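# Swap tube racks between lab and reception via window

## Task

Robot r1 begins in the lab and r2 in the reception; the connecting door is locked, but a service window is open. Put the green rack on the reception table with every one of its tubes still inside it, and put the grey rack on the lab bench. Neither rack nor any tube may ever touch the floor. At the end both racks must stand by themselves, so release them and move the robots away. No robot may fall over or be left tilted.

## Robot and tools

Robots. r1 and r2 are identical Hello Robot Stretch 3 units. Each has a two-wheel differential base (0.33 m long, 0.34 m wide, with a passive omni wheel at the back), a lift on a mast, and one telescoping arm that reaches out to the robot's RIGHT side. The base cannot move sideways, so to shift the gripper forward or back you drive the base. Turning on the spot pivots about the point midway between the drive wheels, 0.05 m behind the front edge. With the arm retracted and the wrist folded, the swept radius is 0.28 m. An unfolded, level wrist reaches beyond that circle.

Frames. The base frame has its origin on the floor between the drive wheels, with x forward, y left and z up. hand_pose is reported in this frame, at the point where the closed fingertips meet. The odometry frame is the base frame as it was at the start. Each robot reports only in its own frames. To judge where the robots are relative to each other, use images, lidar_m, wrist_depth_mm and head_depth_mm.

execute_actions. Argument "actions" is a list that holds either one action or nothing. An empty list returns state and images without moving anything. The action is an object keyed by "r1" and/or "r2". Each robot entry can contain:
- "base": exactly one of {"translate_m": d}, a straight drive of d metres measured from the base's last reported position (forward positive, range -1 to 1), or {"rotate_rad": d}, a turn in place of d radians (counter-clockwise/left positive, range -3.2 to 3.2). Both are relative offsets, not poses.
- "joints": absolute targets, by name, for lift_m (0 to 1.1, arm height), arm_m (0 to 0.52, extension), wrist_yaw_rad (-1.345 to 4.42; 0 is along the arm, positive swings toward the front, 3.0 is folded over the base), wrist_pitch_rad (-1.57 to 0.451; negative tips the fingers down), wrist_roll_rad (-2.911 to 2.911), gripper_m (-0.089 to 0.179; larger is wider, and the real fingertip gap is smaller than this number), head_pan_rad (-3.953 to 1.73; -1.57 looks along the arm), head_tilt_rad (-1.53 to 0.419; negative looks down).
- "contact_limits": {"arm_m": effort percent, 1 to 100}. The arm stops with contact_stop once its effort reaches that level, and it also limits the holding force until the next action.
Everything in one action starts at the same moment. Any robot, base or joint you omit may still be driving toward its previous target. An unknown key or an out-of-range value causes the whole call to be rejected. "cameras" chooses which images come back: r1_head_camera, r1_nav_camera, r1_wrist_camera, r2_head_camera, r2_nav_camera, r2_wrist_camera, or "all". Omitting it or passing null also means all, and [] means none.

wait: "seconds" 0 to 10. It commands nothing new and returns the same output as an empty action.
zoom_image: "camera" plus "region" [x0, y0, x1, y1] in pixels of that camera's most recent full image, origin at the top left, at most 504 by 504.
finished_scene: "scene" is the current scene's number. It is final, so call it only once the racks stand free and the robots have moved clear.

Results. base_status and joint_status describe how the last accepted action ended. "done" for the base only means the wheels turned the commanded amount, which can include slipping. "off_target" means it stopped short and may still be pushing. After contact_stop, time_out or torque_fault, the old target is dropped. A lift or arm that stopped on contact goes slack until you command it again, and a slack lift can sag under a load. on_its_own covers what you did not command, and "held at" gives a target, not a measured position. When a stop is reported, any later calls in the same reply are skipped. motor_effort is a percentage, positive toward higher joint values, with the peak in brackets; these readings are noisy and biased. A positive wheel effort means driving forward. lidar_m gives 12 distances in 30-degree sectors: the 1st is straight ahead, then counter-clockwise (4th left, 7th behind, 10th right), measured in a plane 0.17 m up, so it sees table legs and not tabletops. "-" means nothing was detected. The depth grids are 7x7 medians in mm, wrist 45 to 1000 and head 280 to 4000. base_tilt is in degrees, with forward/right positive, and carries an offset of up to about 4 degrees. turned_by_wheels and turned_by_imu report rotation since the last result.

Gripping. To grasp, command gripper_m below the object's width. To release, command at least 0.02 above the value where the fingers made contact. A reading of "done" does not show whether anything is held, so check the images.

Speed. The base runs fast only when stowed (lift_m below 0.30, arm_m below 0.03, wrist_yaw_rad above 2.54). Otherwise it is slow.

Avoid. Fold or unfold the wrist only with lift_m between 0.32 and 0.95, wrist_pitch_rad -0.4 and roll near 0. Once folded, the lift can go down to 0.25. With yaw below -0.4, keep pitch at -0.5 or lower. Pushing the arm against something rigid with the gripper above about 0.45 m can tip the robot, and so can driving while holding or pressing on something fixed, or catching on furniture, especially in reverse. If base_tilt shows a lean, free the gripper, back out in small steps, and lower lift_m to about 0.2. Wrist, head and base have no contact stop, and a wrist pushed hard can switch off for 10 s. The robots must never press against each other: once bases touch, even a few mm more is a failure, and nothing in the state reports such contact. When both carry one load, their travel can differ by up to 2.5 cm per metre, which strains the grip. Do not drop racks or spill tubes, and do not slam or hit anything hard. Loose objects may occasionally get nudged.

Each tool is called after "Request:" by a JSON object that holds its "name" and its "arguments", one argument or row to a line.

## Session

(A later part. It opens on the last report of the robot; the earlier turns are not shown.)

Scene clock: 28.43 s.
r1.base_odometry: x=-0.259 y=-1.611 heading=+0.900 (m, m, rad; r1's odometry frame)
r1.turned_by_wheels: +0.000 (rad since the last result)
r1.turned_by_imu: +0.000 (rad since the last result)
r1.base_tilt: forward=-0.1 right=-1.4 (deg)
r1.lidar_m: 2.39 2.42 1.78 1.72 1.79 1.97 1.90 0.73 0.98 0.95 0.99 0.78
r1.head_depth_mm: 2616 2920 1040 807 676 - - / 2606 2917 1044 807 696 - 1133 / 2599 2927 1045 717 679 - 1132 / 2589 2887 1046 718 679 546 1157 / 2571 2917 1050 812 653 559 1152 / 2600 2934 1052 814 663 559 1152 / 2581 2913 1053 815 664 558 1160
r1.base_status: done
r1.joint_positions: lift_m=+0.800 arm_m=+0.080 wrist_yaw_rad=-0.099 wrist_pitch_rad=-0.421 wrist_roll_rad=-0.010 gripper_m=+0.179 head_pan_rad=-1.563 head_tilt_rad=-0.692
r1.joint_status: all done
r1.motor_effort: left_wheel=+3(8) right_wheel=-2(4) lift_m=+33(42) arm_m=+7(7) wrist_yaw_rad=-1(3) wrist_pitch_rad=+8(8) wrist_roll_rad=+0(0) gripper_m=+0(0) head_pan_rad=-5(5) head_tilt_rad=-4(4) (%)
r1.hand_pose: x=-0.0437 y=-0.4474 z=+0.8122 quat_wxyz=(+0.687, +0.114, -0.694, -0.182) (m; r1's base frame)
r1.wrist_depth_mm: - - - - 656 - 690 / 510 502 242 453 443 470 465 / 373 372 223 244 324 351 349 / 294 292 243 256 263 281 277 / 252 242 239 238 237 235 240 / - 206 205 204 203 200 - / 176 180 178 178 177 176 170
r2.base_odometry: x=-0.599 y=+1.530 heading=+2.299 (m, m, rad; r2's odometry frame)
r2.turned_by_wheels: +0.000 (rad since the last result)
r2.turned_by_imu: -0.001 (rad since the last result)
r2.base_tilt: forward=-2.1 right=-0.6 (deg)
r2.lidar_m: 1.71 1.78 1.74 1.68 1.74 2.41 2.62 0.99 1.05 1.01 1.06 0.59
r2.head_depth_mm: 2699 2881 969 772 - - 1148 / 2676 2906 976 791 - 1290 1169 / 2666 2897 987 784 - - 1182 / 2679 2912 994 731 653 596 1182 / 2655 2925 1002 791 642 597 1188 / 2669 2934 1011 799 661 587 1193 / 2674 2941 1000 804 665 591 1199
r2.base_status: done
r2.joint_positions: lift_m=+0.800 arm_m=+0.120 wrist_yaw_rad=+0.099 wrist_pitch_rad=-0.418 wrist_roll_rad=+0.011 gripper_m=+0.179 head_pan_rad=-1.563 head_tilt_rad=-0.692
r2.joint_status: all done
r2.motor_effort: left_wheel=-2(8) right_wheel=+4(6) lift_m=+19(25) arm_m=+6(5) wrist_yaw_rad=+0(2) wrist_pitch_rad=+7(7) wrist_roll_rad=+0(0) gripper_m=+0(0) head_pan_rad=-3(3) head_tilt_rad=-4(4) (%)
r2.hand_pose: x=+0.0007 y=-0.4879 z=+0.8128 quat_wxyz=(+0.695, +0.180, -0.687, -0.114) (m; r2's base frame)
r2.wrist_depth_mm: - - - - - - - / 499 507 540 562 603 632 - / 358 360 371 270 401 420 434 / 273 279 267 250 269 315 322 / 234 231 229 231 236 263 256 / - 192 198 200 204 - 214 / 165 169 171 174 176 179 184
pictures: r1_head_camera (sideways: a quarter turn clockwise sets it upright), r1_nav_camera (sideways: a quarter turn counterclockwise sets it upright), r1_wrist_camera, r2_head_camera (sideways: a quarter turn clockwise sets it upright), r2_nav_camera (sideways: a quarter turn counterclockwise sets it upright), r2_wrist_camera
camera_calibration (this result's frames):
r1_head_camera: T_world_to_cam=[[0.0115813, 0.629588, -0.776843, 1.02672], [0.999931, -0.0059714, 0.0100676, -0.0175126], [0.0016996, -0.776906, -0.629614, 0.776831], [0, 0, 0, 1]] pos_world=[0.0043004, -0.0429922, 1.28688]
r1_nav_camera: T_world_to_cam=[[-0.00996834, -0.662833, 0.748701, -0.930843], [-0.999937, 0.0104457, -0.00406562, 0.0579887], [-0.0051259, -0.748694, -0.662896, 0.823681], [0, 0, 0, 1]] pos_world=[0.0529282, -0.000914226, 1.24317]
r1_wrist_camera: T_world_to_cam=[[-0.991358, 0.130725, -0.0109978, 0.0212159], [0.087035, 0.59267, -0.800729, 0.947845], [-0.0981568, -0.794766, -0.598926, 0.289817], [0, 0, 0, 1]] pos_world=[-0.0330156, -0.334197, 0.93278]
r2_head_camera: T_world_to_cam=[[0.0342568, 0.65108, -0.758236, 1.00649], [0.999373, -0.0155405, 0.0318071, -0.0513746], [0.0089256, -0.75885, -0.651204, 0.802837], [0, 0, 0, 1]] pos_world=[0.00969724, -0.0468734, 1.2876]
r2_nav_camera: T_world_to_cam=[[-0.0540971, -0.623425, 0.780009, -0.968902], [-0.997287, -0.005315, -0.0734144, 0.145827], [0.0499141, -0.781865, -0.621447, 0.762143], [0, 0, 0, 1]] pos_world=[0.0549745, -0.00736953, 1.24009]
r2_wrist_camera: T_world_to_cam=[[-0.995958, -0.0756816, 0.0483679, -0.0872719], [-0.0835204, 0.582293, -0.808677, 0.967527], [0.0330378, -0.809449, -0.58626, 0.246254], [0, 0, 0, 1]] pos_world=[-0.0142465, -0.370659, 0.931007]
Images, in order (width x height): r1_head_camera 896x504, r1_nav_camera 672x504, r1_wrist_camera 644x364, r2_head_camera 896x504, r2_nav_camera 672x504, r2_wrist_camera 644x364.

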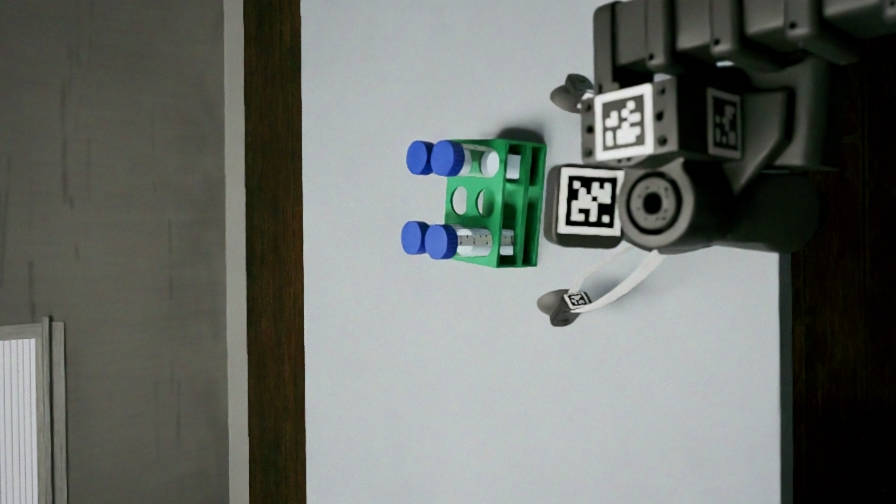

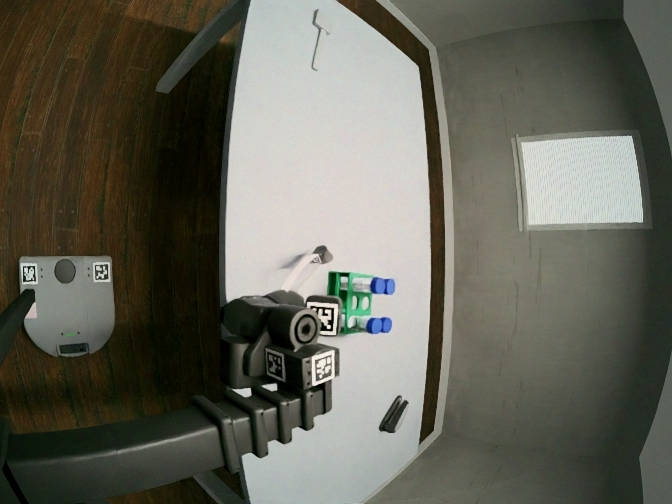

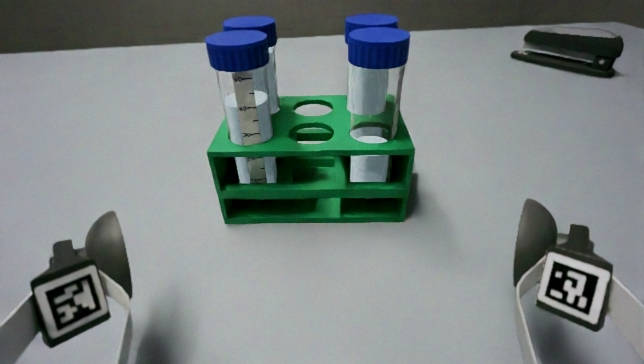

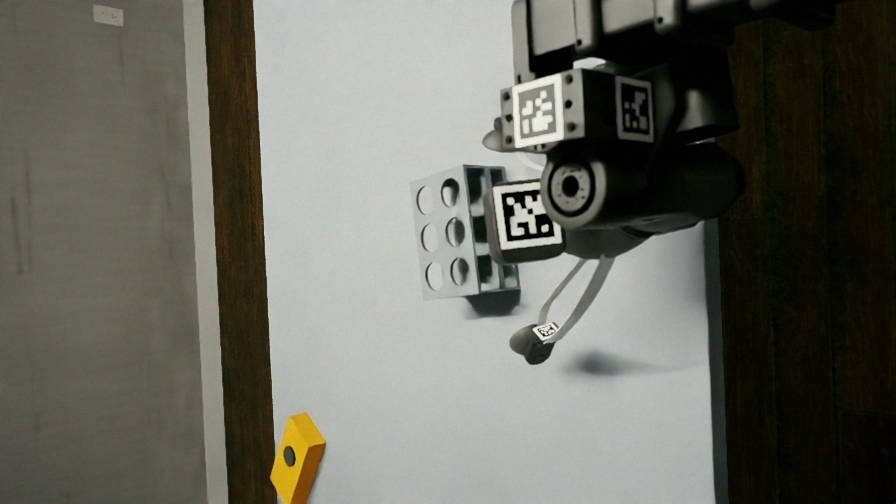

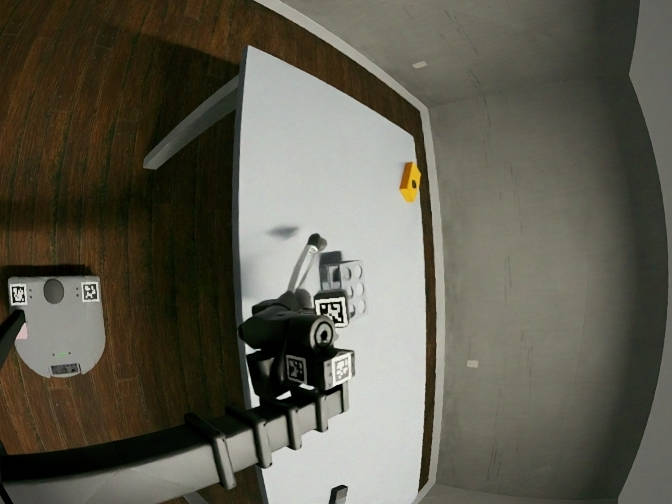

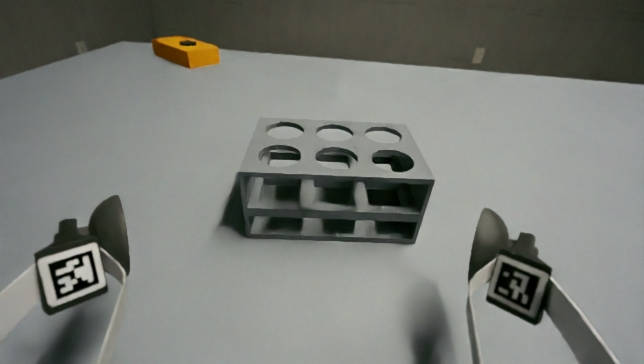

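Request:
{"name": "execute_actions", "arguments": {
  "actions": [
    {"r1":{"base":{"translate_m":0.004},"joints":{"lift_m":0.78,"arm_m":0.2}},"r2":{"base":{"translate_m":-0.012},"joints":{"lift_m":0.78,"arm_m":0.235}}}
  ],
  "cameras": ["r1_wrist_camera","r2_wrist_camera","r1_head_camera","r2_head_camera"]
}}

Scene clock: 30.73 s.
r1.base_odometry: x=-0.257 y=-1.608 heading=+0.900 (m, m, rad; r1's odometry frame)
r1.turned_by_wheels: +0.000 (rad since the last result)
r1.turned_by_imu: +0.000 (rad since the last result)
r1.base_tilt: forward=+0.0 right=-1.4 (deg)
r1.lidar_m: 2.40 2.43 1.78 1.72 1.79 1.98 1.90 0.73 0.98 0.95 0.99 0.77
r1.head_depth_mm: 2605 2922 1039 808 676 - - / 2595 2934 1040 851 - 545 1154 / 2590 2918 1045 835 - 557 1155 / 2595 2909 1045 785 661 558 1153 / 2584 2899 1050 812 663 559 1154 / 2582 2912 1051 814 662 559 1153 / 2591 2931 1053 815 664 560 1155
r1.base_status: done
r1.joint_positions: lift_m=+0.780 arm_m=+0.200 wrist_yaw_rad=-0.101 wrist_pitch_rad=-0.421 wrist_roll_rad=-0.010 gripper_m=+0.179 head_pan_rad=-1.563 head_tilt_rad=-0.692
r1.joint_status: all done
r1.motor_effort: left_wheel=+3(8) right_wheel=-2(4) lift_m=+33(32) arm_m=+8(10) wrist_yaw_rad=+0(0) wrist_pitch_rad=+8(8) wrist_roll_rad=+0(0) gripper_m=+0(0) head_pan_rad=-5(5) head_tilt_rad=-5(3) (%)
r1.hand_pose: x=-0.0441 y=-0.5674 z=+0.7922 quat_wxyz=(+0.687, +0.114, -0.694, -0.182) (m; r1's base frame)
r1.wrist_depth_mm: - - 128 - 134 - - / 450 97 88 422 128 88 393 / 328 307 92 319 148 294 307 / 258 256 106 151 151 238 245 / 221 213 115 161 125 123 210 / - 172 115 135 138 138 - / 154 158 132 145 148 150 150
r2.base_odometry: x=-0.591 y=+1.522 heading=+2.299 (m, m, rad; r2's odometry frame)
r2.turned_by_wheels: +0.000 (rad since the last result)
r2.turned_by_imu: -0.001 (rad since the last result)
r2.base_tilt: forward=-2.1 right=-0.6 (deg)
r2.lidar_m: 1.72 1.79 1.74 1.67 1.75 2.40 2.61 0.98 1.05 1.01 1.05 0.60
r2.head_depth_mm: 2680 2909 973 795 - 1262 1150 / 2666 2881 977 - 618 589 1178 / 2685 2938 986 858 618 590 1180 / 2671 2929 995 764 638 595 1183 / 2656 2920 1003 794 657 597 1189 / 2671 2922 1013 798 661 588 1193 / 2651 2911 1002 806 663 591 1198
r2.base_status: done
r2.joint_positions: lift_m=+0.780 arm_m=+0.235 wrist_yaw_rad=+0.100 wrist_pitch_rad=-0.418 wrist_roll_rad=+0.011 gripper_m=+0.179 head_pan_rad=-1.563 head_tilt_rad=-0.692
r2.joint_status: all done
r2.motor_effort: left_wheel=-2(7) right_wheel=+4(5) lift_m=+19(17) arm_m=+6(8) wrist_yaw_rad=+0(0) wrist_pitch_rad=+7(7) wrist_roll_rad=+0(0) gripper_m=+0(0) head_pan_rad=-3(3) head_tilt_rad=-4(4) (%)
r2.hand_pose: x=+0.0008 y=-0.6029 z=+0.7928 quat_wxyz=(+0.695, +0.181, -0.687, -0.113) (m; r2's base frame)
r2.wrist_depth_mm: - - - - - - - / 433 452 472 497 531 554 - / 314 322 328 343 351 369 384 / 243 247 156 167 248 279 284 / 207 125 137 141 150 231 226 / - 131 135 133 117 - 187 / 146 144 145 144 143 158 161
pictures: r1_head_camera (sideways: a quarter turn clockwise sets it upright), r1_wrist_camera, r2_head_camera (sideways: a quarter turn clockwise sets it upright), r2_wrist_camera
camera_calibration (this result's frames):
r1_head_camera: T_world_to_cam=[[0.0115813, 0.629588, -0.776843, 1.02672], [0.999931, -0.00597152, 0.0100676, -0.0175126], [0.00169951, -0.776906, -0.629614, 0.776831], [0, 0, 0, 1]] pos_world=[0.00430039, -0.0429921, 1.28688]
r1_wrist_camera: T_world_to_cam=[[-0.99111, 0.132592, -0.0109992, 0.0373294], [0.088151, 0.592492, -0.800739, 1.00291], [-0.0996546, -0.794589, -0.598913, 0.182504], [0, 0, 0, 1]] pos_world=[-0.0332223, -0.454148, 0.912781]
r2_head_camera: T_world_to_cam=[[0.0342575, 0.65108, -0.758236, 1.00649], [0.999373, -0.0155416, 0.0318071, -0.0513746], [0.00892479, -0.75885, -0.651204, 0.802837], [0, 0, 0, 1]] pos_world=[0.00969719, -0.0468734, 1.2876]
r2_wrist_camera: T_world_to_cam=[[-0.995921, -0.0761661, 0.0483673, -0.0951894], [-0.083802, 0.582223, -0.808699, 1.0183], [0.0334349, -0.809454, -0.586231, 0.141434], [0, 0, 0, 1]] pos_world=[-0.0141947, -0.485641, 0.911012]
Images, in order (width x height): r1_head_camera 896x504, r1_wrist_camera 644x364, r2_head_camera 896x504, r2_wrist_camera 644x364.

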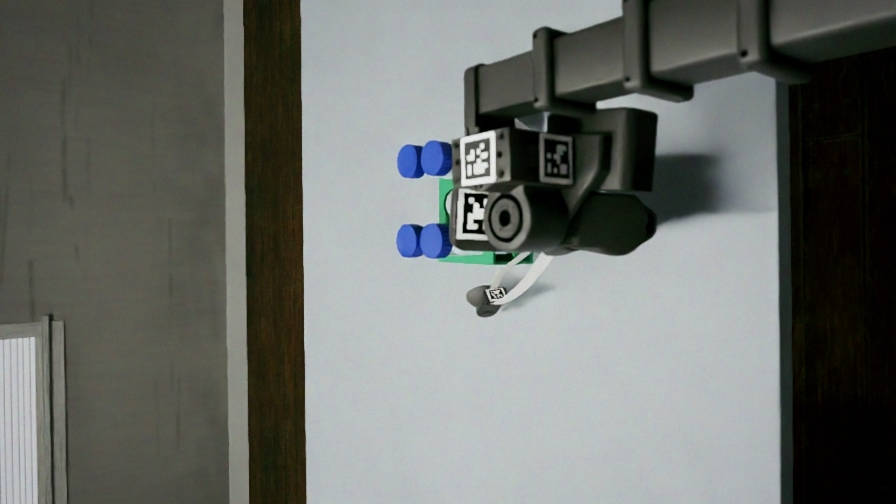

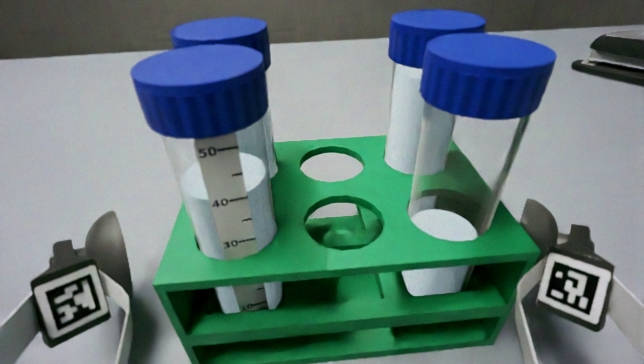

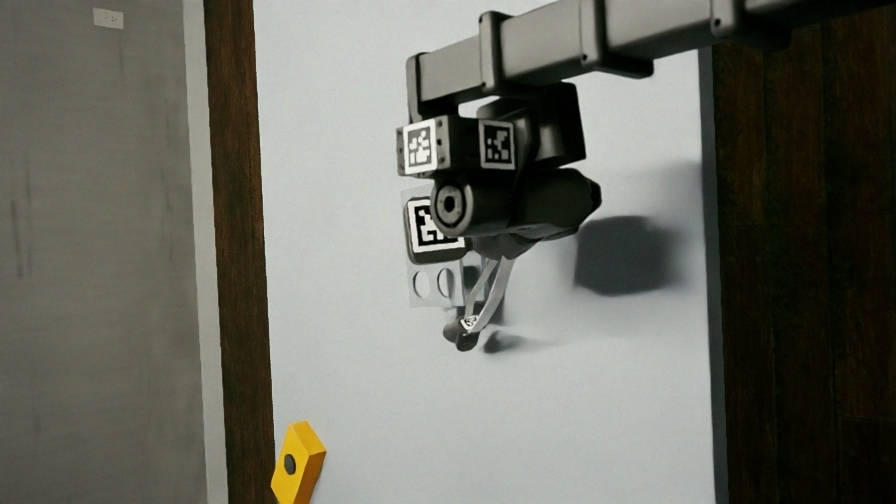

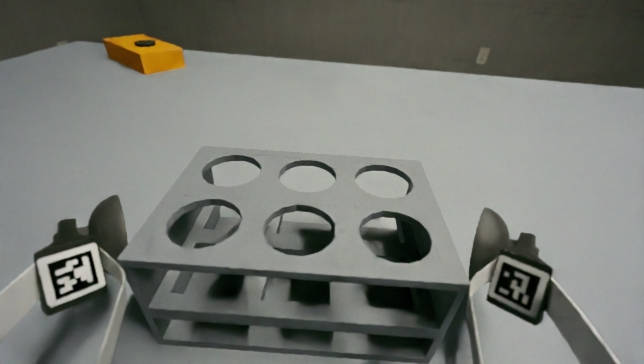

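Request:
{"name": "execute_actions", "arguments": {
  "actions": [
    {"r1":{"joints":{"gripper_m":0.06}},"r2":{"joints":{"gripper_m":0.06}}}
  ],
  "cameras": []
}}

Request:
{"name": "execute_actions", "arguments": {
  "actions": [
    {"r1":{"joints":{"lift_m":0.83}},"r2":{"joints":{"lift_m":0.83}}}
  ],
  "cameras": ["r1_wrist_camera","r2_wrist_camera","r1_head_camera","r2_head_camera"]
}}

Scene clock: 32.73 s.
r1.base_odometry: x=-0.257 y=-1.608 heading=+0.900 (m, m, rad; r1's odometry frame)
r1.turned_by_wheels: +0.000 (rad since the last result)
r1.turned_by_imu: +0.000 (rad since the last result)
r1.base_tilt: forward=+0.0 right=-1.4 (deg)
r1.lidar_m: 2.40 2.42 1.78 1.72 1.79 1.97 1.90 0.74 0.98 0.95 0.98 0.77
r1.head_depth_mm: 2610 2933 1040 808 677 - - / 2596 2902 1045 847 - 545 1153 / 2618 2919 1044 765 - 557 1154 / 2602 2923 1048 697 663 559 1154 / 2592 2906 1050 812 664 559 1154 / 2571 2910 1050 811 663 560 1152 / 2577 2926 1053 816 664 559 1156
r1.base_status: not commanded
r1.joint_positions: lift_m=+0.780 arm_m=+0.200 wrist_yaw_rad=-0.101 wrist_pitch_rad=-0.420 wrist_roll_rad=-0.010 gripper_m=+0.062 head_pan_rad=-1.563 head_tilt_rad=-0.692
r1.joint_status: all done
r1.motor_effort: left_wheel=+3(4) right_wheel=-2(3) lift_m=+33(33) arm_m=+7(8) wrist_yaw_rad=+1(2) wrist_pitch_rad=+8(8) wrist_roll_rad=+0(0) gripper_m=-33(100) head_pan_rad=-5(5) head_tilt_rad=-3(3) (%)
r1.hand_pose: x=-0.0442 y=-0.5675 z=+0.7924 quat_wxyz=(+0.687, +0.113, -0.695, -0.182) (m; r1's base frame)
r1.wrist_depth_mm: - - 137 - 132 - - / 448 97 100 424 99 363 391 / 328 308 146 286 158 310 305 / 259 255 121 158 156 248 247 / 214 136 126 130 129 131 205 / 188 143 143 144 147 147 176 / - 154 156 155 155 154 155
r2.base_odometry: x=-0.591 y=+1.522 heading=+2.299 (m, m, rad; r2's odometry frame)
r2.turned_by_wheels: +0.000 (rad since the last result)
r2.turned_by_imu: +0.000 (rad since the last result)
r2.base_tilt: forward=-2.1 right=-0.5 (deg)
r2.lidar_m: 1.72 1.79 1.74 1.68 1.75 2.40 2.60 0.98 1.05 1.01 1.05 0.60
r2.head_depth_mm: 2699 2930 970 796 - 1259 1148 / 2681 2888 980 - 617 589 1176 / 2686 2895 986 857 619 593 1174 / 2661 2931 992 751 637 594 1186 / 2677 2933 1001 794 657 597 1197 / 2668 2930 1012 797 661 589 1195 / 2649 2935 1004 806 664 591 1199
r2.base_status: not commanded
r2.joint_positions: lift_m=+0.780 arm_m=+0.235 wrist_yaw_rad=+0.100 wrist_pitch_rad=-0.414 wrist_roll_rad=+0.011 gripper_m=+0.062 head_pan_rad=-1.563 head_tilt_rad=-0.692
r2.joint_status: all done
r2.motor_effort: left_wheel=-2(2) right_wheel=+4(4) lift_m=+19(19) arm_m=+6(6) wrist_yaw_rad=+0(0) wrist_pitch_rad=+5(7) wrist_roll_rad=+0(0) gripper_m=-41(100) head_pan_rad=-3(3) head_tilt_rad=-4(4) (%)
r2.hand_pose: x=+0.0008 y=-0.6034 z=+0.7938 quat_wxyz=(+0.695, +0.179, -0.687, -0.112) (m; r2's base frame)
r2.wrist_depth_mm: - - - - - - - / 441 450 487 494 528 - - / 320 331 335 349 360 371 394 / 246 250 161 168 257 281 289 / 204 129 127 139 147 231 229 / - 152 144 138 136 - 190 / 147 149 152 149 147 158 162
pictures: none
No camera images: the call's "cameras" was empty. Leave "cameras" out to get every camera's image.

Scene clock: 34.03 s.
r1.base_odometry: x=-0.257 y=-1.608 heading=+0.900 (m, m, rad; r1's odometry frame)
r1.turned_by_wheels: +0.000 (rad since the last result)
r1.turned_by_imu: +0.000 (rad since the last result)
r1.base_tilt: forward=+0.0 right=-1.4 (deg)
r1.lidar_m: 2.40 2.43 1.78 1.72 1.80 1.97 1.90 0.73 0.98 0.95 0.99 0.77
r1.head_depth_mm: 2595 2901 1039 848 - - 1154 / 2601 2931 1041 - 627 557 1150 / 2571 2910 1047 - 627 557 1153 / 2615 2912 1044 790 644 558 1154 / 2592 2905 1051 810 662 557 1153 / 2566 2924 1050 814 663 559 1154 / 2586 2905 1053 814 663 559 1152
r1.base_status: not commanded
r1.joint_positions: lift_m=+0.830 arm_m=+0.200 wrist_yaw_rad=-0.101 wrist_pitch_rad=-0.449 wrist_roll_rad=-0.010 gripper_m=+0.069 head_pan_rad=-1.563 head_tilt_rad=-0.692
r1.joint_status: all done
r1.on_its_own: gripper_m is held at +0.067, not at your +0.060, by its stall guard, which is still easing
r1.motor_effort: left_wheel=+3(3) right_wheel=-2(3) lift_m=+48(48) arm_m=+7(7) wrist_yaw_rad=+1(0) wrist_pitch_rad=+19(19) wrist_roll_rad=+0(0) gripper_m=-29(32) head_pan_rad=-5(5) head_tilt_rad=-3(3) (%)
r1.hand_pose: x=-0.0439 y=-0.5638 z=+0.8355 quat_wxyz=(+0.684, +0.123, -0.693, -0.192) (m; r1's base frame)
r1.wrist_depth_mm: - - - - - - - / 536 529 494 509 151 503 430 / 406 399 186 392 186 383 379 / 327 321 148 318 189 313 310 / 271 270 142 249 157 253 260 / 233 - 142 169 143 135 226 / 204 198 149 147 145 194 198
r2.base_odometry: x=-0.591 y=+1.522 heading=+2.299 (m, m, rad; r2's odometry frame)
r2.turned_by_wheels: +0.000 (rad since the last result)
r2.turned_by_imu: +0.000 (rad since the last result)
r2.base_tilt: forward=-2.1 right=-0.5 (deg)
r2.lidar_m: 1.71 1.79 1.74 1.67 1.75 2.40 2.61 0.98 1.05 1.01 1.05 0.60
r2.head_depth_mm: 2676 2882 974 - 615 928 1169 / 2658 2924 1014 - 638 589 1175 / 2672 2919 1026 - 635 591 1176 / 2659 2942 1028 780 652 594 1184 / 2677 2926 1002 771 658 597 1185 / 2667 2915 1010 797 662 589 1195 / 2647 2903 1000 804 665 590 1200
r2.base_status: not commanded
r2.joint_positions: lift_m=+0.830 arm_m=+0.235 wrist_yaw_rad=+0.100 wrist_pitch_rad=-0.422 wrist_roll_rad=+0.011 gripper_m=+0.069 head_pan_rad=-1.563 head_tilt_rad=-0.692
r2.joint_status: all done
r2.on_its_own: gripper_m is held at +0.067, not at your +0.060, by its stall guard, which is still easing
r2.motor_effort: left_wheel=-2(2) right_wheel=+4(4) lift_m=+26(28) arm_m=+4(6) wrist_yaw_rad=+0(0) wrist_pitch_rad=+8(8) wrist_roll_rad=+0(0) gripper_m=-37(40) head_pan_rad=-3(3) head_tilt_rad=-4(4) (%)
r2.hand_pose: x=+0.0008 y=-0.6025 z=+0.8416 quat_wxyz=(+0.694, +0.182, -0.687, -0.115) (m; r2's base frame)
r2.wrist_depth_mm: - - - - - - - / - 547 - - - - - / 412 417 432 447 463 481 498 / 322 326 338 340 351 365 373 / 263 159 254 279 284 302 298 / - 151 173 199 157 - 248 / 193 146 139 126 144 207 215
pictures: r1_head_camera (sideways: a quarter turn clockwise sets it upright), r1_wrist_camera, r2_head_camera (sideways: a quarter turn clockwise sets it upright), r2_wrist_camera
camera_calibration (this result's frames):
r1_head_camera: T_world_to_cam=[[0.0115814, 0.629588, -0.776843, 1.02672], [0.999931, -0.00597164, 0.0100676, -0.0175126], [0.00169942, -0.776906, -0.629614, 0.776831], [0, 0, 0, 1]] pos_world=[0.00430039, -0.0429922, 1.28688]
r1_wrist_camera: T_world_to_cam=[[-0.990994, 0.133526, -0.010102, 0.0373369], [0.0907593, 0.614289, -0.783844, 1.03378], [-0.098458, -0.777702, -0.620875, 0.239212], [0, 0, 0, 1]] pos_world=[-0.0332718, -0.453987, 0.959218]
r2_head_camera: T_world_to_cam=[[0.0342565, 0.65119, -0.758141, 1.00637], [0.999373, -0.0155458, 0.0318037, -0.0513702], [0.00892434, -0.758756, -0.651314, 0.80298], [0, 0, 0, 1]] pos_world=[0.00969719, -0.0468714, 1.2876]
r2_wrist_camera: T_world_to_cam=[[-0.995938, -0.0761803, 0.0479929, -0.0972541], [-0.0836246, 0.585075, -0.806656, 1.05761], [0.0333718, -0.807393, -0.589069, 0.173953], [0, 0, 0, 1]] pos_world=[-0.0142223, -0.485739, 0.960263]
Images, in order (width x height): r1_head_camera 896x504, r1_wrist_camera 644x364, r2_head_camera 896x504, r2_wrist_camera 644x364.

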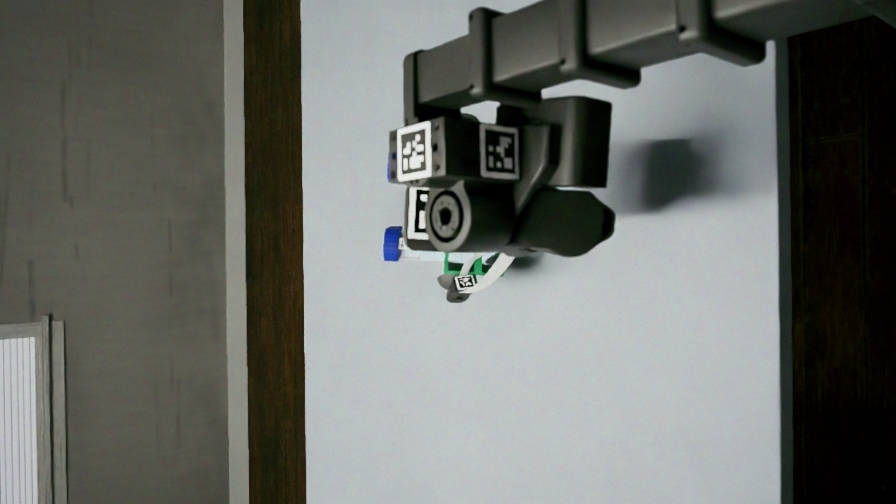

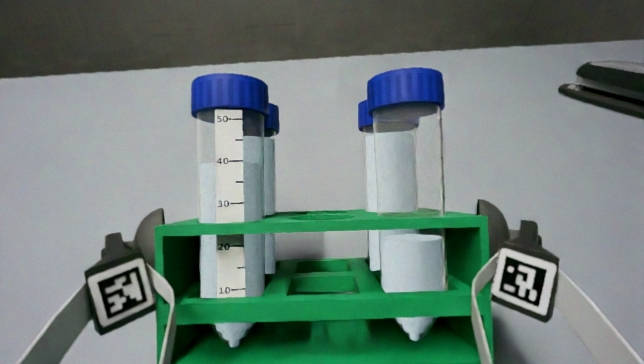

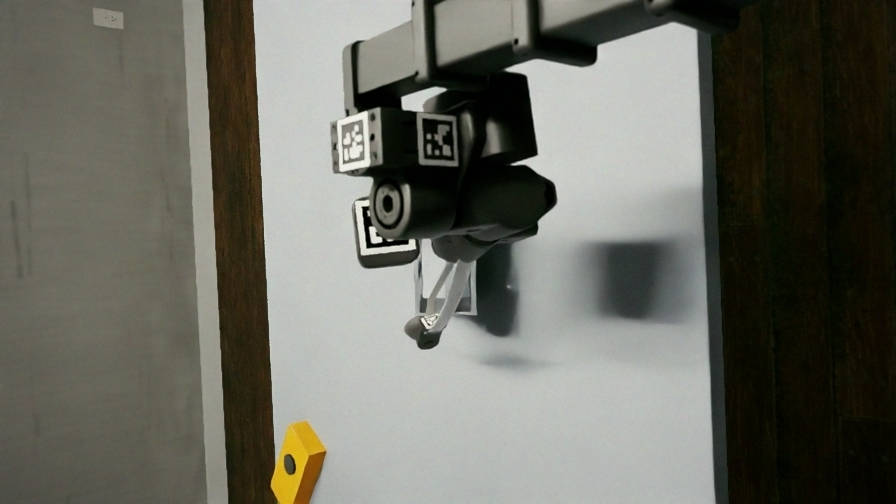

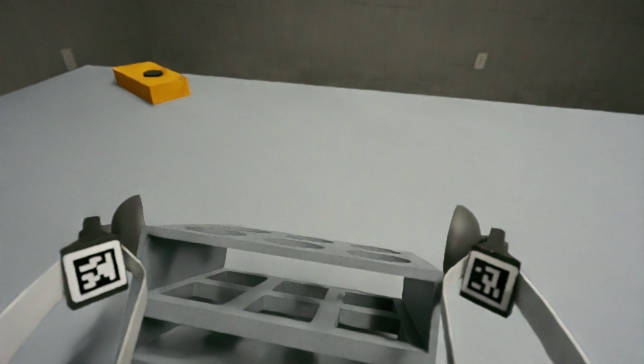

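Tilting; set back down.

Request:
{"name": "execute_actions", "arguments": {
  "actions": [
    {"r1":{"joints":{"lift_m":0.785,"arm_m":0.185}},"r2":{"joints":{"lift_m":0.785,"arm_m":0.21}}}
  ],
  "cameras": ["r1_wrist_camera","r2_wrist_camera"]
}}

Scene clock: 35.50 s.
r1.base_odometry: x=-0.257 y=-1.608 heading=+0.900 (m, m, rad; r1's odometry frame)
r1.turned_by_wheels: +0.000 (rad since the last result)
r1.turned_by_imu: +0.000 (rad since the last result)
r1.base_tilt: forward=-0.1 right=-1.4 (deg)
r1.lidar_m: 2.39 2.42 1.78 1.72 1.79 1.96 1.90 0.73 0.98 0.95 0.98 0.77
r1.head_depth_mm: 2612 2923 1044 808 687 - - / 2595 2908 1043 835 - 545 1151 / 2603 2922 1045 764 - 546 1154 / 2595 2885 1046 715 645 559 1154 / 2599 2896 1049 812 662 559 1155 / 2589 2900 1049 812 662 560 1158 / 2560 2928 1053 814 663 560 1159
r1.base_status: not commanded
r1.joint_positions: lift_m=+0.785 arm_m=+0.185 wrist_yaw_rad=-0.101 wrist_pitch_rad=-0.411 wrist_roll_rad=-0.010 gripper_m=+0.076 head_pan_rad=-1.563 head_tilt_rad=-0.692
r1.joint_status: all done
r1.on_its_own: gripper_m is held at +0.074, not at your +0.060, by its stall guard, which is still easing
r1.motor_effort: left_wheel=+3(4) right_wheel=-3(3) lift_m=+32(44) arm_m=-6(9) wrist_yaw_rad=+1(1) wrist_pitch_rad=+4(19) wrist_roll_rad=+0(0) gripper_m=-25(29) head_pan_rad=-5(5) head_tilt_rad=-3(5) (%)
r1.hand_pose: x=-0.0442 y=-0.5544 z=+0.7994 quat_wxyz=(+0.688, +0.110, -0.695, -0.179) (m; r1's base frame)
r1.wrist_depth_mm: - - - - 147 - - / 485 410 108 462 108 410 408 / 350 344 138 337 164 327 324 / 272 271 127 166 163 262 258 / 224 142 131 131 140 134 215 / 197 - 144 144 147 147 184 / - 161 156 156 155 158 161
r2.base_odometry: x=-0.591 y=+1.522 heading=+2.299 (m, m, rad; r2's odometry frame)
r2.turned_by_wheels: +0.000 (rad since the last result)
r2.turned_by_imu: +0.000 (rad since the last result)
r2.base_tilt: forward=-2.1 right=-0.5 (deg)
r2.lidar_m: 1.72 1.78 1.74 1.68 1.74 2.40 2.60 0.98 1.05 1.01 1.06 0.60
r2.head_depth_mm: 2697 2929 967 806 - 1264 1152 / 2679 2922 974 828 610 589 1174 / 2658 2907 987 831 - 593 1175 / 2672 2929 992 737 637 596 1185 / 2659 2937 1002 806 656 597 1189 / 2655 2912 1010 799 660 588 1193 / 2667 2917 1000 806 665 590 1205
r2.base_status: not commanded
r2.joint_positions: lift_m=+0.785 arm_m=+0.210 wrist_yaw_rad=+0.100 wrist_pitch_rad=-0.409 wrist_roll_rad=+0.013 gripper_m=+0.076 head_pan_rad=-1.563 head_tilt_rad=-0.692
r2.joint_status: all done
r2.on_its_own: gripper_m is held at +0.074, not at your +0.060, by its stall guard, which is still easing
r2.motor_effort: left_wheel=-2(3) right_wheel=+4(4) lift_m=+19(23) arm_m=-4(3) wrist_yaw_rad=+0(0) wrist_pitch_rad=+3(8) wrist_roll_rad=-1(2) gripper_m=-34(38) head_pan_rad=-3(3) head_tilt_rad=-3(4) (%)
r2.hand_pose: x=+0.0009 y=-0.5797 z=+0.7998 quat_wxyz=(+0.694, +0.177, -0.689, -0.110) (m; r2's base frame)
r2.wrist_depth_mm: - - - - - - - / 468 489 515 534 559 - - / 333 341 352 363 376 393 400 / 257 263 172 174 266 287 300 / 212 136 132 143 146 240 236 / - 153 150 141 137 - 196 / 153 154 155 153 152 164 169
pictures: r1_wrist_camera, r2_wrist_camera
camera_calibration (this result's frames):
r1_wrist_camera: T_world_to_cam=[[-0.991122, 0.132471, -0.0113054, 0.0357512], [0.0873678, 0.584844, -0.806427, 1.00126], [-0.100217, -0.800255, -0.591226, 0.187769], [0, 0, 0, 1]] pos_world=[-0.0332261, -0.440052, 0.918858]
r2_wrist_camera: T_world_to_cam=[[-0.996147, -0.0748135, 0.0457708, -0.0907699], [-0.0805995, 0.575137, -0.814077, 1.01073], [0.0345794, -0.814629, -0.578951, 0.155489], [0, 0, 0, 1]] pos_world=[-0.0143324, -0.461434, 0.916988]
Images, in order (width x height): r1_wrist_camera 644x364, r2_wrist_camera 644x364.

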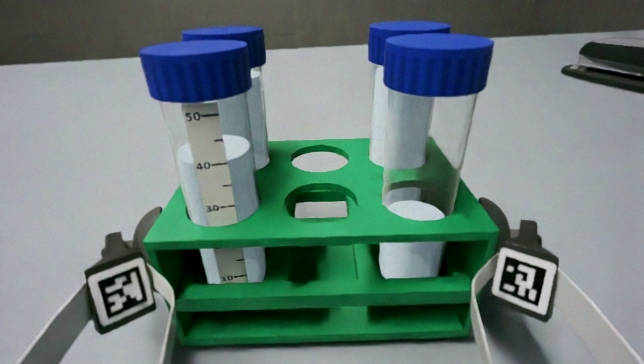

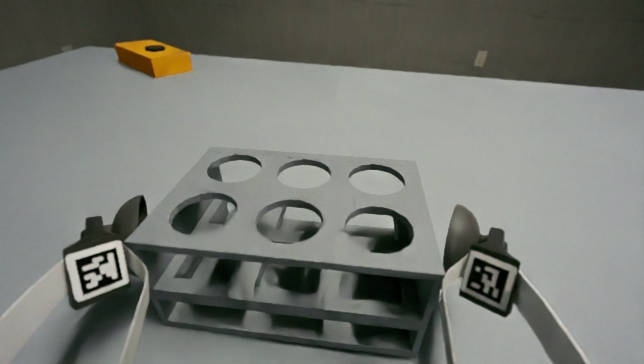

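Request:
{"name": "execute_actions", "arguments": {
  "actions": [
    {"r1":{"joints":{"gripper_m":0.179}},"r2":{"joints":{"gripper_m":0.179}}}
  ],
  "cameras": []
}}

Request:
{"name": "execute_actions", "arguments": {
  "actions": [
    {"r1":{"joints":{"arm_m":0.06}},"r2":{"joints":{"arm_m":0.09}}}
  ],
  "cameras": []
}}

Request:
{"name": "execute_actions", "arguments": {
  "actions": [
    {"r1":{"base":{"translate_m":-0.36},"joints":{"wrist_yaw_rad":1.47,"lift_m":0.79,"head_pan_rad":-1.2}},"r2":{"base":{"translate_m":-0.32},"joints":{"wrist_yaw_rad":1.67,"lift_m":0.79,"head_pan_rad":-1.2}}}
  ],
  "cameras": []
}}

Request:
{"name": "execute_actions", "arguments": {
  "actions": [
    {"r1":{"joints":{"arm_m":0.395}},"r2":{"joints":{"arm_m":0.47}}}
  ],
  "cameras": ["r1_wrist_camera","r2_wrist_camera","r1_head_camera","r2_head_camera"]
}}

Scene clock: 37.67 s.
r1.base_odometry: x=-0.257 y=-1.608 heading=+0.900 (m, m, rad; r1's odometry frame)
r1.turned_by_wheels: +0.000 (rad since the last result)
r1.turned_by_imu: +0.000 (rad since the last result)
r1.base_tilt: forward=+0.0 right=-1.4 (deg)
r1.lidar_m: 2.40 2.42 1.78 1.72 1.79 1.98 1.90 0.73 0.98 0.95 0.98 0.77
r1.head_depth_mm: 2608 2930 1040 808 687 - - / 2593 2908 1042 836 - 544 1151 / 2601 2927 1045 764 - 545 1151 / 2605 2917 1047 774 654 558 1152 / 2598 2915 1048 813 662 559 1151 / 2565 2883 1049 813 662 559 1159 / 2561 2941 1053 814 665 560 1153
r1.base_status: not commanded
r1.joint_positions: lift_m=+0.785 arm_m=+0.185 wrist_yaw_rad=-0.101 wrist_pitch_rad=-0.423 wrist_roll_rad=-0.010 gripper_m=+0.179 head_pan_rad=-1.563 head_tilt_rad=-0.692
r1.joint_status: all done
r1.motor_effort: left_wheel=+4(3) right_wheel=-2(3) lift_m=+33(33) arm_m=-6(6) wrist_yaw_rad=+0(1) wrist_pitch_rad=+9(11) wrist_roll_rad=+0(0) gripper_m=+0(94) head_pan_rad=-5(4) head_tilt_rad=-4(4) (%)
r1.hand_pose: x=-0.0441 y=-0.5530 z=+0.7968 quat_wxyz=(+0.687, +0.114, -0.694, -0.183) (m; r1's base frame)
r1.wrist_depth_mm: - - 149 - 140 - - / 460 113 109 436 104 377 395 / 338 317 135 326 160 319 314 / 266 264 125 165 164 254 254 / 228 209 129 137 141 146 218 / - 177 148 149 151 175 - / 160 163 161 160 160 159 155
r2.base_odometry: x=-0.591 y=+1.522 heading=+2.299 (m, m, rad; r2's odometry frame)
r2.turned_by_wheels: +0.000 (rad since the last result)
r2.turned_by_imu: +0.000 (rad since the last result)
r2.base_tilt: forward=-2.0 right=-0.6 (deg)
r2.lidar_m: 1.72 1.79 1.74 1.68 1.74 2.41 2.60 0.98 1.05 1.01 1.05 0.59
r2.head_depth_mm: 2688 2918 969 805 - 1261 1153 / 2670 2886 979 825 608 589 1174 / 2655 2887 984 832 - 591 1177 / 2676 2905 998 744 637 595 1185 / 2662 2946 1004 815 657 597 1186 / 2649 2925 1011 798 662 588 1193 / 2675 2926 1001 804 664 591 1197
r2.base_status: not commanded
r2.joint_positions: lift_m=+0.785 arm_m=+0.210 wrist_yaw_rad=+0.101 wrist_pitch_rad=-0.411 wrist_roll_rad=+0.013 gripper_m=+0.179 head_pan_rad=-1.563 head_tilt_rad=-0.692
r2.joint_status: all done
r2.motor_effort: left_wheel=-3(2) right_wheel=+4(4) lift_m=+19(18) arm_m=-4(3) wrist_yaw_rad=-1(0) wrist_pitch_rad=+4(4) wrist_roll_rad=-1(1) gripper_m=+0(83) head_pan_rad=-3(3) head_tilt_rad=-4(4) (%)
r2.hand_pose: x=+0.0011 y=-0.5794 z=+0.7994 quat_wxyz=(+0.694, +0.178, -0.688, -0.111) (m; r2's base frame)
r2.wrist_depth_mm: - - - - - - - / 468 473 507 528 561 - - / 328 337 349 358 376 388 403 / 255 263 172 180 264 289 299 / 216 142 139 143 174 241 237 / - 171 158 145 142 - 195 / 153 155 158 156 154 163 166
pictures: none
No camera images: the call's "cameras" was empty. Leave "cameras" out to get every camera's image.

Scene clock: 39.83 s.
r1.base_odometry: x=-0.257 y=-1.608 heading=+0.900 (m, m, rad; r1's odometry frame)
r1.turned_by_wheels: +0.000 (rad since the last result)
r1.turned_by_imu: +0.000 (rad since the last result)
r1.base_tilt: forward=+0.0 right=-1.3 (deg)
r1.lidar_m: 2.39 2.42 1.79 1.72 1.79 1.97 1.90 0.73 0.98 0.95 0.99 0.77
r1.head_depth_mm: 2597 2917 1041 807 659 - - / 2615 2914 1040 808 678 - - / 2611 2927 1044 694 678 - - / 2586 2897 1048 719 679 553 1135 / 2586 2887 1050 812 680 559 1158 / 2582 2935 1050 812 663 559 1154 / 2570 2908 1054 815 663 560 1159
r1.base_status: not commanded
r1.joint_positions: lift_m=+0.785 arm_m=+0.060 wrist_yaw_rad=-0.101 wrist_pitch_rad=-0.422 wrist_roll_rad=-0.010 gripper_m=+0.179 head_pan_rad=-1.563 head_tilt_rad=-0.692
r1.joint_status: all done
r1.motor_effort: left_wheel=+3(4) right_wheel=-2(3) lift_m=+33(34) arm_m=-7(7) wrist_yaw_rad=+1(1) wrist_pitch_rad=+8(8) wrist_roll_rad=+0(0) gripper_m=+0(0) head_pan_rad=-5(5) head_tilt_rad=-4(3) (%)
r1.hand_pose: x=-0.0440 y=-0.4282 z=+0.7970 quat_wxyz=(+0.687, +0.114, -0.694, -0.182) (m; r1's base frame)
r1.wrist_depth_mm: - - 251 561 647 589 500 / 462 451 254 268 430 427 423 / 340 336 248 249 307 321 320 / 269 266 261 261 257 257 254 / 230 220 219 218 215 214 218 / - 188 186 186 184 183 - / 160 164 163 162 161 160 155
r2.base_odometry: x=-0.591 y=+1.522 heading=+2.299 (m, m, rad; r2's odometry frame)
r2.turned_by_wheels: +0.000 (rad since the last result)
r2.turned_by_imu: +0.000 (rad since the last result)
r2.base_tilt: forward=-2.1 right=-0.5 (deg)
r2.lidar_m: 1.72 1.79 1.74 1.68 1.74 2.40 2.60 0.98 1.05 1.01 1.05 0.60
r2.head_depth_mm: 2661 2925 973 775 676 - 1153 / 2681 2891 976 778 678 - 1158 / 2689 2935 985 760 681 - 1166 / 2695 2968 993 718 670 1276 1181 / 2669 2940 1006 794 664 597 1186 / 2668 2915 1015 802 659 588 1191 / 2664 2927 1001 803 663 591 1197
r2.base_status: not commanded
r2.joint_positions: lift_m=+0.785 arm_m=+0.090 wrist_yaw_rad=+0.101 wrist_pitch_rad=-0.412 wrist_roll_rad=+0.013 gripper_m=+0.179 head_pan_rad=-1.563 head_tilt_rad=-0.692
r2.joint_status: all done
r2.motor_effort: left_wheel=-2(2) right_wheel=+4(4) lift_m=+19(18) arm_m=-4(3) wrist_yaw_rad=-1(0) wrist_pitch_rad=+5(4) wrist_roll_rad=-1(1) gripper_m=+0(0) head_pan_rad=-3(3) head_tilt_rad=-4(4) (%)
r2.hand_pose: x=+0.0011 y=-0.4594 z=+0.7992 quat_wxyz=(+0.694, +0.179, -0.688, -0.111) (m; r2's base frame)
r2.wrist_depth_mm: - - - - - - - / 470 480 504 531 560 592 621 / 334 336 315 262 350 384 400 / 255 259 259 257 270 289 299 / 217 214 216 222 227 240 238 / - 179 183 185 190 - 198 / 153 155 157 159 162 164 166
pictures: none
No camera images: the call's "cameras" was empty. Leave "cameras" out to get every camera's image.

Scene clock: 44.93 s.
r1.base_odometry: x=-0.480 y=-1.890 heading=+0.900 (m, m, rad; r1's odometry frame)
r1.turned_by_wheels: +0.000 (rad since the last result)
r1.turned_by_imu: -0.001 (rad since the last result)
r1.base_tilt: forward=+0.0 right=-1.3 (deg)
r1.lidar_m: 2.75 2.44 1.79 1.73 1.79 1.60 1.54 0.43 0.44 0.95 0.98 1.11
r1.head_depth_mm: 2503 2781 2530 808 658 595 - / 2585 2884 1045 807 659 564 - / 2688 2968 1046 811 660 572 - / 2781 3049 1046 811 661 584 1135 / 2858 3143 1050 741 662 572 1206 / 2977 3216 1053 764 664 599 1203 / 3060 3389 1051 814 664 1279 1204
r1.base_status: done
r1.joint_positions: lift_m=+0.790 arm_m=+0.060 wrist_yaw_rad=+1.468 wrist_pitch_rad=-0.422 wrist_roll_rad=-0.010 gripper_m=+0.179 head_pan_rad=-1.207 head_tilt_rad=-0.692
r1.joint_status: all done
r1.motor_effort: left_wheel=+4(5) right_wheel=-3(4) lift_m=+45(47) arm_m=-6(6) wrist_yaw_rad=+2(1) wrist_pitch_rad=+8(8) wrist_roll_rad=+0(0) gripper_m=+1(0) head_pan_rad=+4(39) head_tilt_rad=-4(2) (%)
r1.hand_pose: x=+0.2014 y=-0.2284 z=+0.8017 quat_wxyz=(+0.615, +0.571, -0.411, +0.356) (m; r1's base frame)
r1.wrist_depth_mm: - - - 763 675 655 646 / - - - 525 444 440 385 / - - - - 330 329 324 / - - - - 266 264 262 / - - - - 222 221 225 / - - - - 196 189 - / 954 977 990 962 174 165 160
r2.base_odometry: x=-0.378 y=+1.283 heading=+2.299 (m, m, rad; r2's odometry frame)
r2.turned_by_wheels: +0.000 (rad since the last result)
r2.turned_by_imu: -0.001 (rad since the last result)
r2.base_tilt: forward=-2.1 right=-0.6 (deg)
r2.lidar_m: 2.04 2.12 1.74 1.68 1.71 2.35 2.29 0.69 1.05 1.01 1.05 0.87
r2.head_depth_mm: 2591 2825 966 774 658 - 1149 / 2655 2878 976 777 646 570 1137 / 2745 2957 987 786 650 - 1143 / 2835 3079 993 769 652 1281 1173 / 2930 3082 1003 759 658 1333 1186 / 3012 3224 1015 777 661 1368 1200 / 2932 2986 1019 805 681 1376 1195
r2.base_status: done
r2.joint_positions: lift_m=+0.790 arm_m=+0.090 wrist_yaw_rad=+1.668 wrist_pitch_rad=-0.412 wrist_roll_rad=+0.013 gripper_m=+0.179 head_pan_rad=-1.207 head_tilt_rad=-0.692
r2.joint_status: all done
r2.motor_effort: left_wheel=-2(6) right_wheel=+4(5) lift_m=+26(30) arm_m=-3(4) wrist_yaw_rad=+1(2) wrist_pitch_rad=+5(5) wrist_roll_rad=-1(1) gripper_m=+0(0) head_pan_rad=+4(33) head_tilt_rad=-4(3) (%)
r2.hand_pose: x=+0.2027 y=-0.2135 z=+0.8038 quat_wxyz=(+0.570, +0.613, -0.361, +0.411) (m; r2's base frame)
r2.wrist_depth_mm: - - - - - - - / - - - - 659 608 644 / - - - - 748 395 418 / - - - - 868 299 307 / - - - - - 247 243 / - - - - - - 203 / 909 950 900 946 954 176 173
pictures: none
No camera images: the call's "cameras" was empty. Leave "cameras" out to get every camera's image.

Scene clock: 48.93 s.
r1.base_odometry: x=-0.480 y=-1.890 heading=+0.900 (m, m, rad; r1's odometry frame)
r1.turned_by_wheels: +0.000 (rad since the last result)
r1.turned_by_imu: -0.001 (rad since the last result)
r1.base_tilt: forward=-0.1 right=-1.2 (deg)
r1.lidar_m: 2.75 2.42 1.79 1.73 1.80 1.60 1.54 0.43 0.44 0.94 0.98 1.11
r1.head_depth_mm: 2493 2783 2520 759 659 556 511 / 2577 2861 1042 738 659 556 1113 / 2673 2961 1043 809 661 558 1132 / 2757 3030 1045 810 660 557 1177 / 2864 3178 1051 740 662 572 1178 / 2957 3230 1048 763 662 599 1176 / 3084 3352 1056 813 663 1282 1180
r1.base_status: not commanded
r1.joint_positions: lift_m=+0.790 arm_m=+0.395 wrist_yaw_rad=+1.469 wrist_pitch_rad=-0.422 wrist_roll_rad=-0.010 gripper_m=+0.179 head_pan_rad=-1.207 head_tilt_rad=-0.692
r1.joint_status: all done
r1.motor_effort: left_wheel=+4(3) right_wheel=-3(3) lift_m=+45(45) arm_m=+8(7) wrist_yaw_rad=+1(2) wrist_pitch_rad=+8(8) wrist_roll_rad=+0(0) gripper_m=+1(0) head_pan_rad=+4(4) head_tilt_rad=-4(4) (%)
r1.hand_pose: x=+0.2014 y=-0.5624 z=+0.8017 quat_wxyz=(+0.615, +0.571, -0.411, +0.356) (m; r1's base frame)
r1.wrist_depth_mm: - - 591 171 663 642 - / - 466 404 187 446 431 429 / 350 344 308 198 333 326 322 / 276 272 211 202 263 261 260 / 234 226 221 217 220 218 221 / - 191 192 190 189 187 - / 164 168 167 166 165 164 159
r2.base_odometry: x=-0.378 y=+1.283 heading=+2.299 (m, m, rad; r2's odometry frame)
r2.turned_by_wheels: +0.000 (rad since the last result)
r2.turned_by_imu: -0.001 (rad since the last result)
r2.base_tilt: forward=-2.1 right=-0.6 (deg)
r2.lidar_m: 2.04 2.12 1.74 1.68 1.71 2.35 2.29 0.69 1.04 1.01 1.05 0.87
r2.head_depth_mm: 2579 2816 1006 750 644 560 1170 / 2691 2873 1015 756 646 576 1174 / 2750 2967 989 802 649 593 1176 / 2831 3064 996 785 652 1275 1183 / 2967 3147 1001 757 656 1314 1189 / 3032 3236 1011 775 660 1375 1195 / 2928 2972 1017 806 681 1379 1198
r2.base_status: not commanded
r2.joint_positions: lift_m=+0.790 arm_m=+0.470 wrist_yaw_rad=+1.669 wrist_pitch_rad=-0.412 wrist_roll_rad=+0.013 gripper_m=+0.179 head_pan_rad=-1.207 head_tilt_rad=-0.692
r2.joint_status: all done
r2.motor_effort: left_wheel=-2(2) right_wheel=+4(4) lift_m=+26(26) arm_m=+6(7) wrist_yaw_rad=+1(1) wrist_pitch_rad=+5(5) wrist_roll_rad=-1(1) gripper_m=+0(0) head_pan_rad=+5(4) head_tilt_rad=-4(4) (%)
r2.hand_pose: x=+0.2027 y=-0.5927 z=+0.8038 quat_wxyz=(+0.570, +0.613, -0.361, +0.411) (m; r2's base frame)
r2.wrist_depth_mm: - - - - - - - / - - 518 538 572 601 - / - 348 357 249 374 401 407 / 270 269 263 219 287 295 302 / 223 219 222 226 232 244 241 / - 183 186 190 193 - 201 / 158 160 160 163 165 168 171
pictures: r1_head_camera (sideways: a quarter turn clockwise sets it upright), r1_wrist_camera, r2_head_camera (sideways: a quarter turn clockwise sets it upright), r2_wrist_camera
camera_calibration (this result's frames):
r1_head_camera: T_world_to_cam=[[-0.208695, 0.594106, -0.776843, 1.02807], [0.939245, 0.343099, 0.0100676, -0.0171425], [0.272515, -0.727545, -0.629614, 0.775179], [0, 0, 0, 1]] pos_world=[0.0194056, -0.040921, 1.28688]
r1_wrist_camera: T_world_to_cam=[[-0.133512, -0.990986, -0.0109778, -0.524574], [-0.592906, 0.0887462, -0.800366, 0.839453], [0.794126, -0.10035, -0.599411, 0.427413], [0, 0, 0, 1]] pos_world=[0.0882603, -0.551453, 0.922307]
r2_head_camera: T_world_to_cam=[[-0.194941, 0.62227, -0.758141, 1.00777], [0.94208, 0.333878, 0.0318037, -0.0510207], [0.272917, -0.70803, -0.651314, 0.80137], [0, 0, 0, 1]] pos_world=[0.0258139, -0.0426758, 1.2876]
r2_wrist_camera: T_world_to_cam=[[0.0733552, -0.996251, 0.0458564, -0.653899], [-0.577743, -0.0799291, -0.812296, 0.748754], [0.812916, 0.0330929, -0.58144, 0.4869], [0, 0, 0, 1]] pos_world=[0.0847458, -0.607714, 0.921299]
Images, in order (width x height): r1_head_camera 896x504, r1_wrist_camera 644x364, r2_head_camera 896x504, r2_wrist_camera 644x364.

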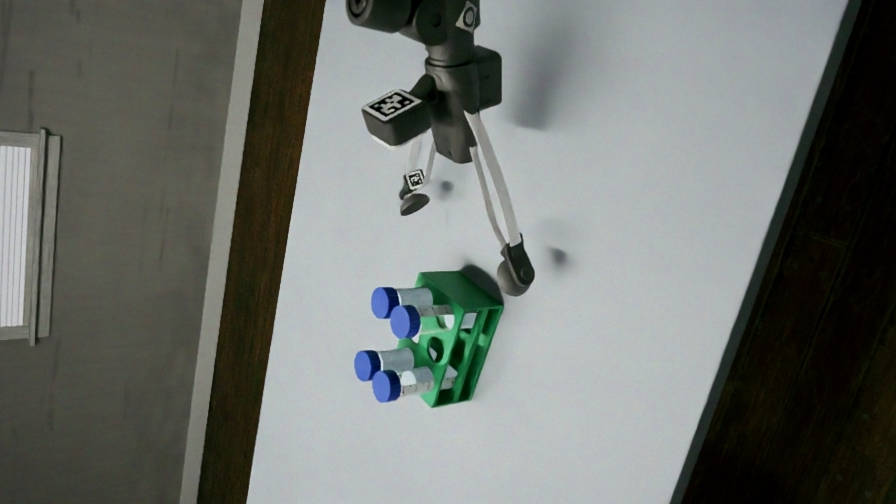

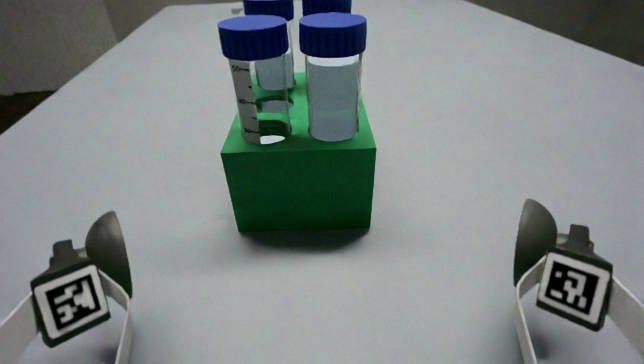

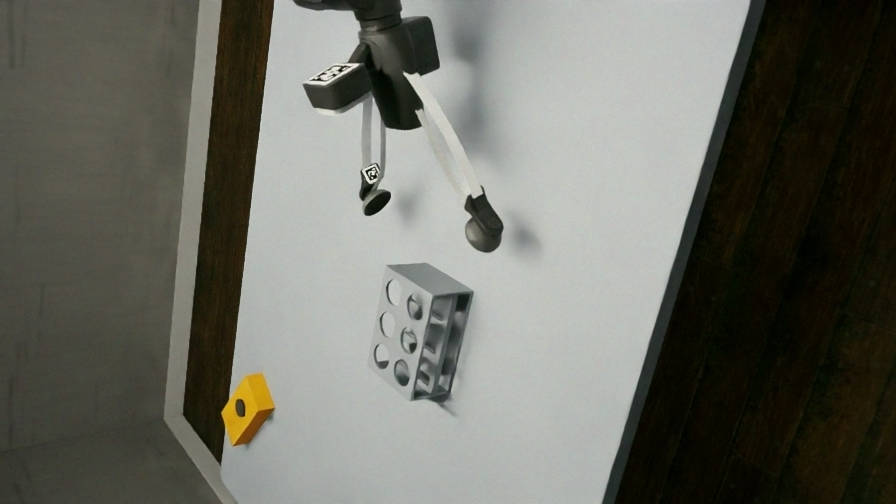

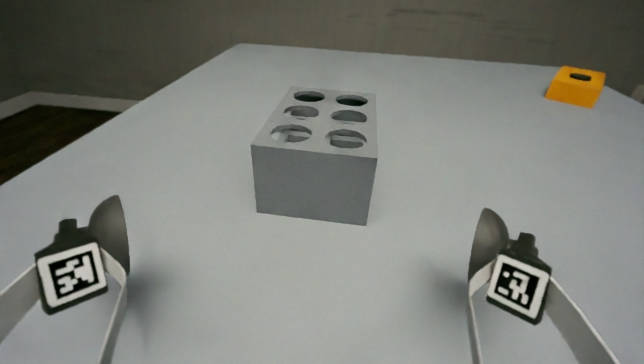

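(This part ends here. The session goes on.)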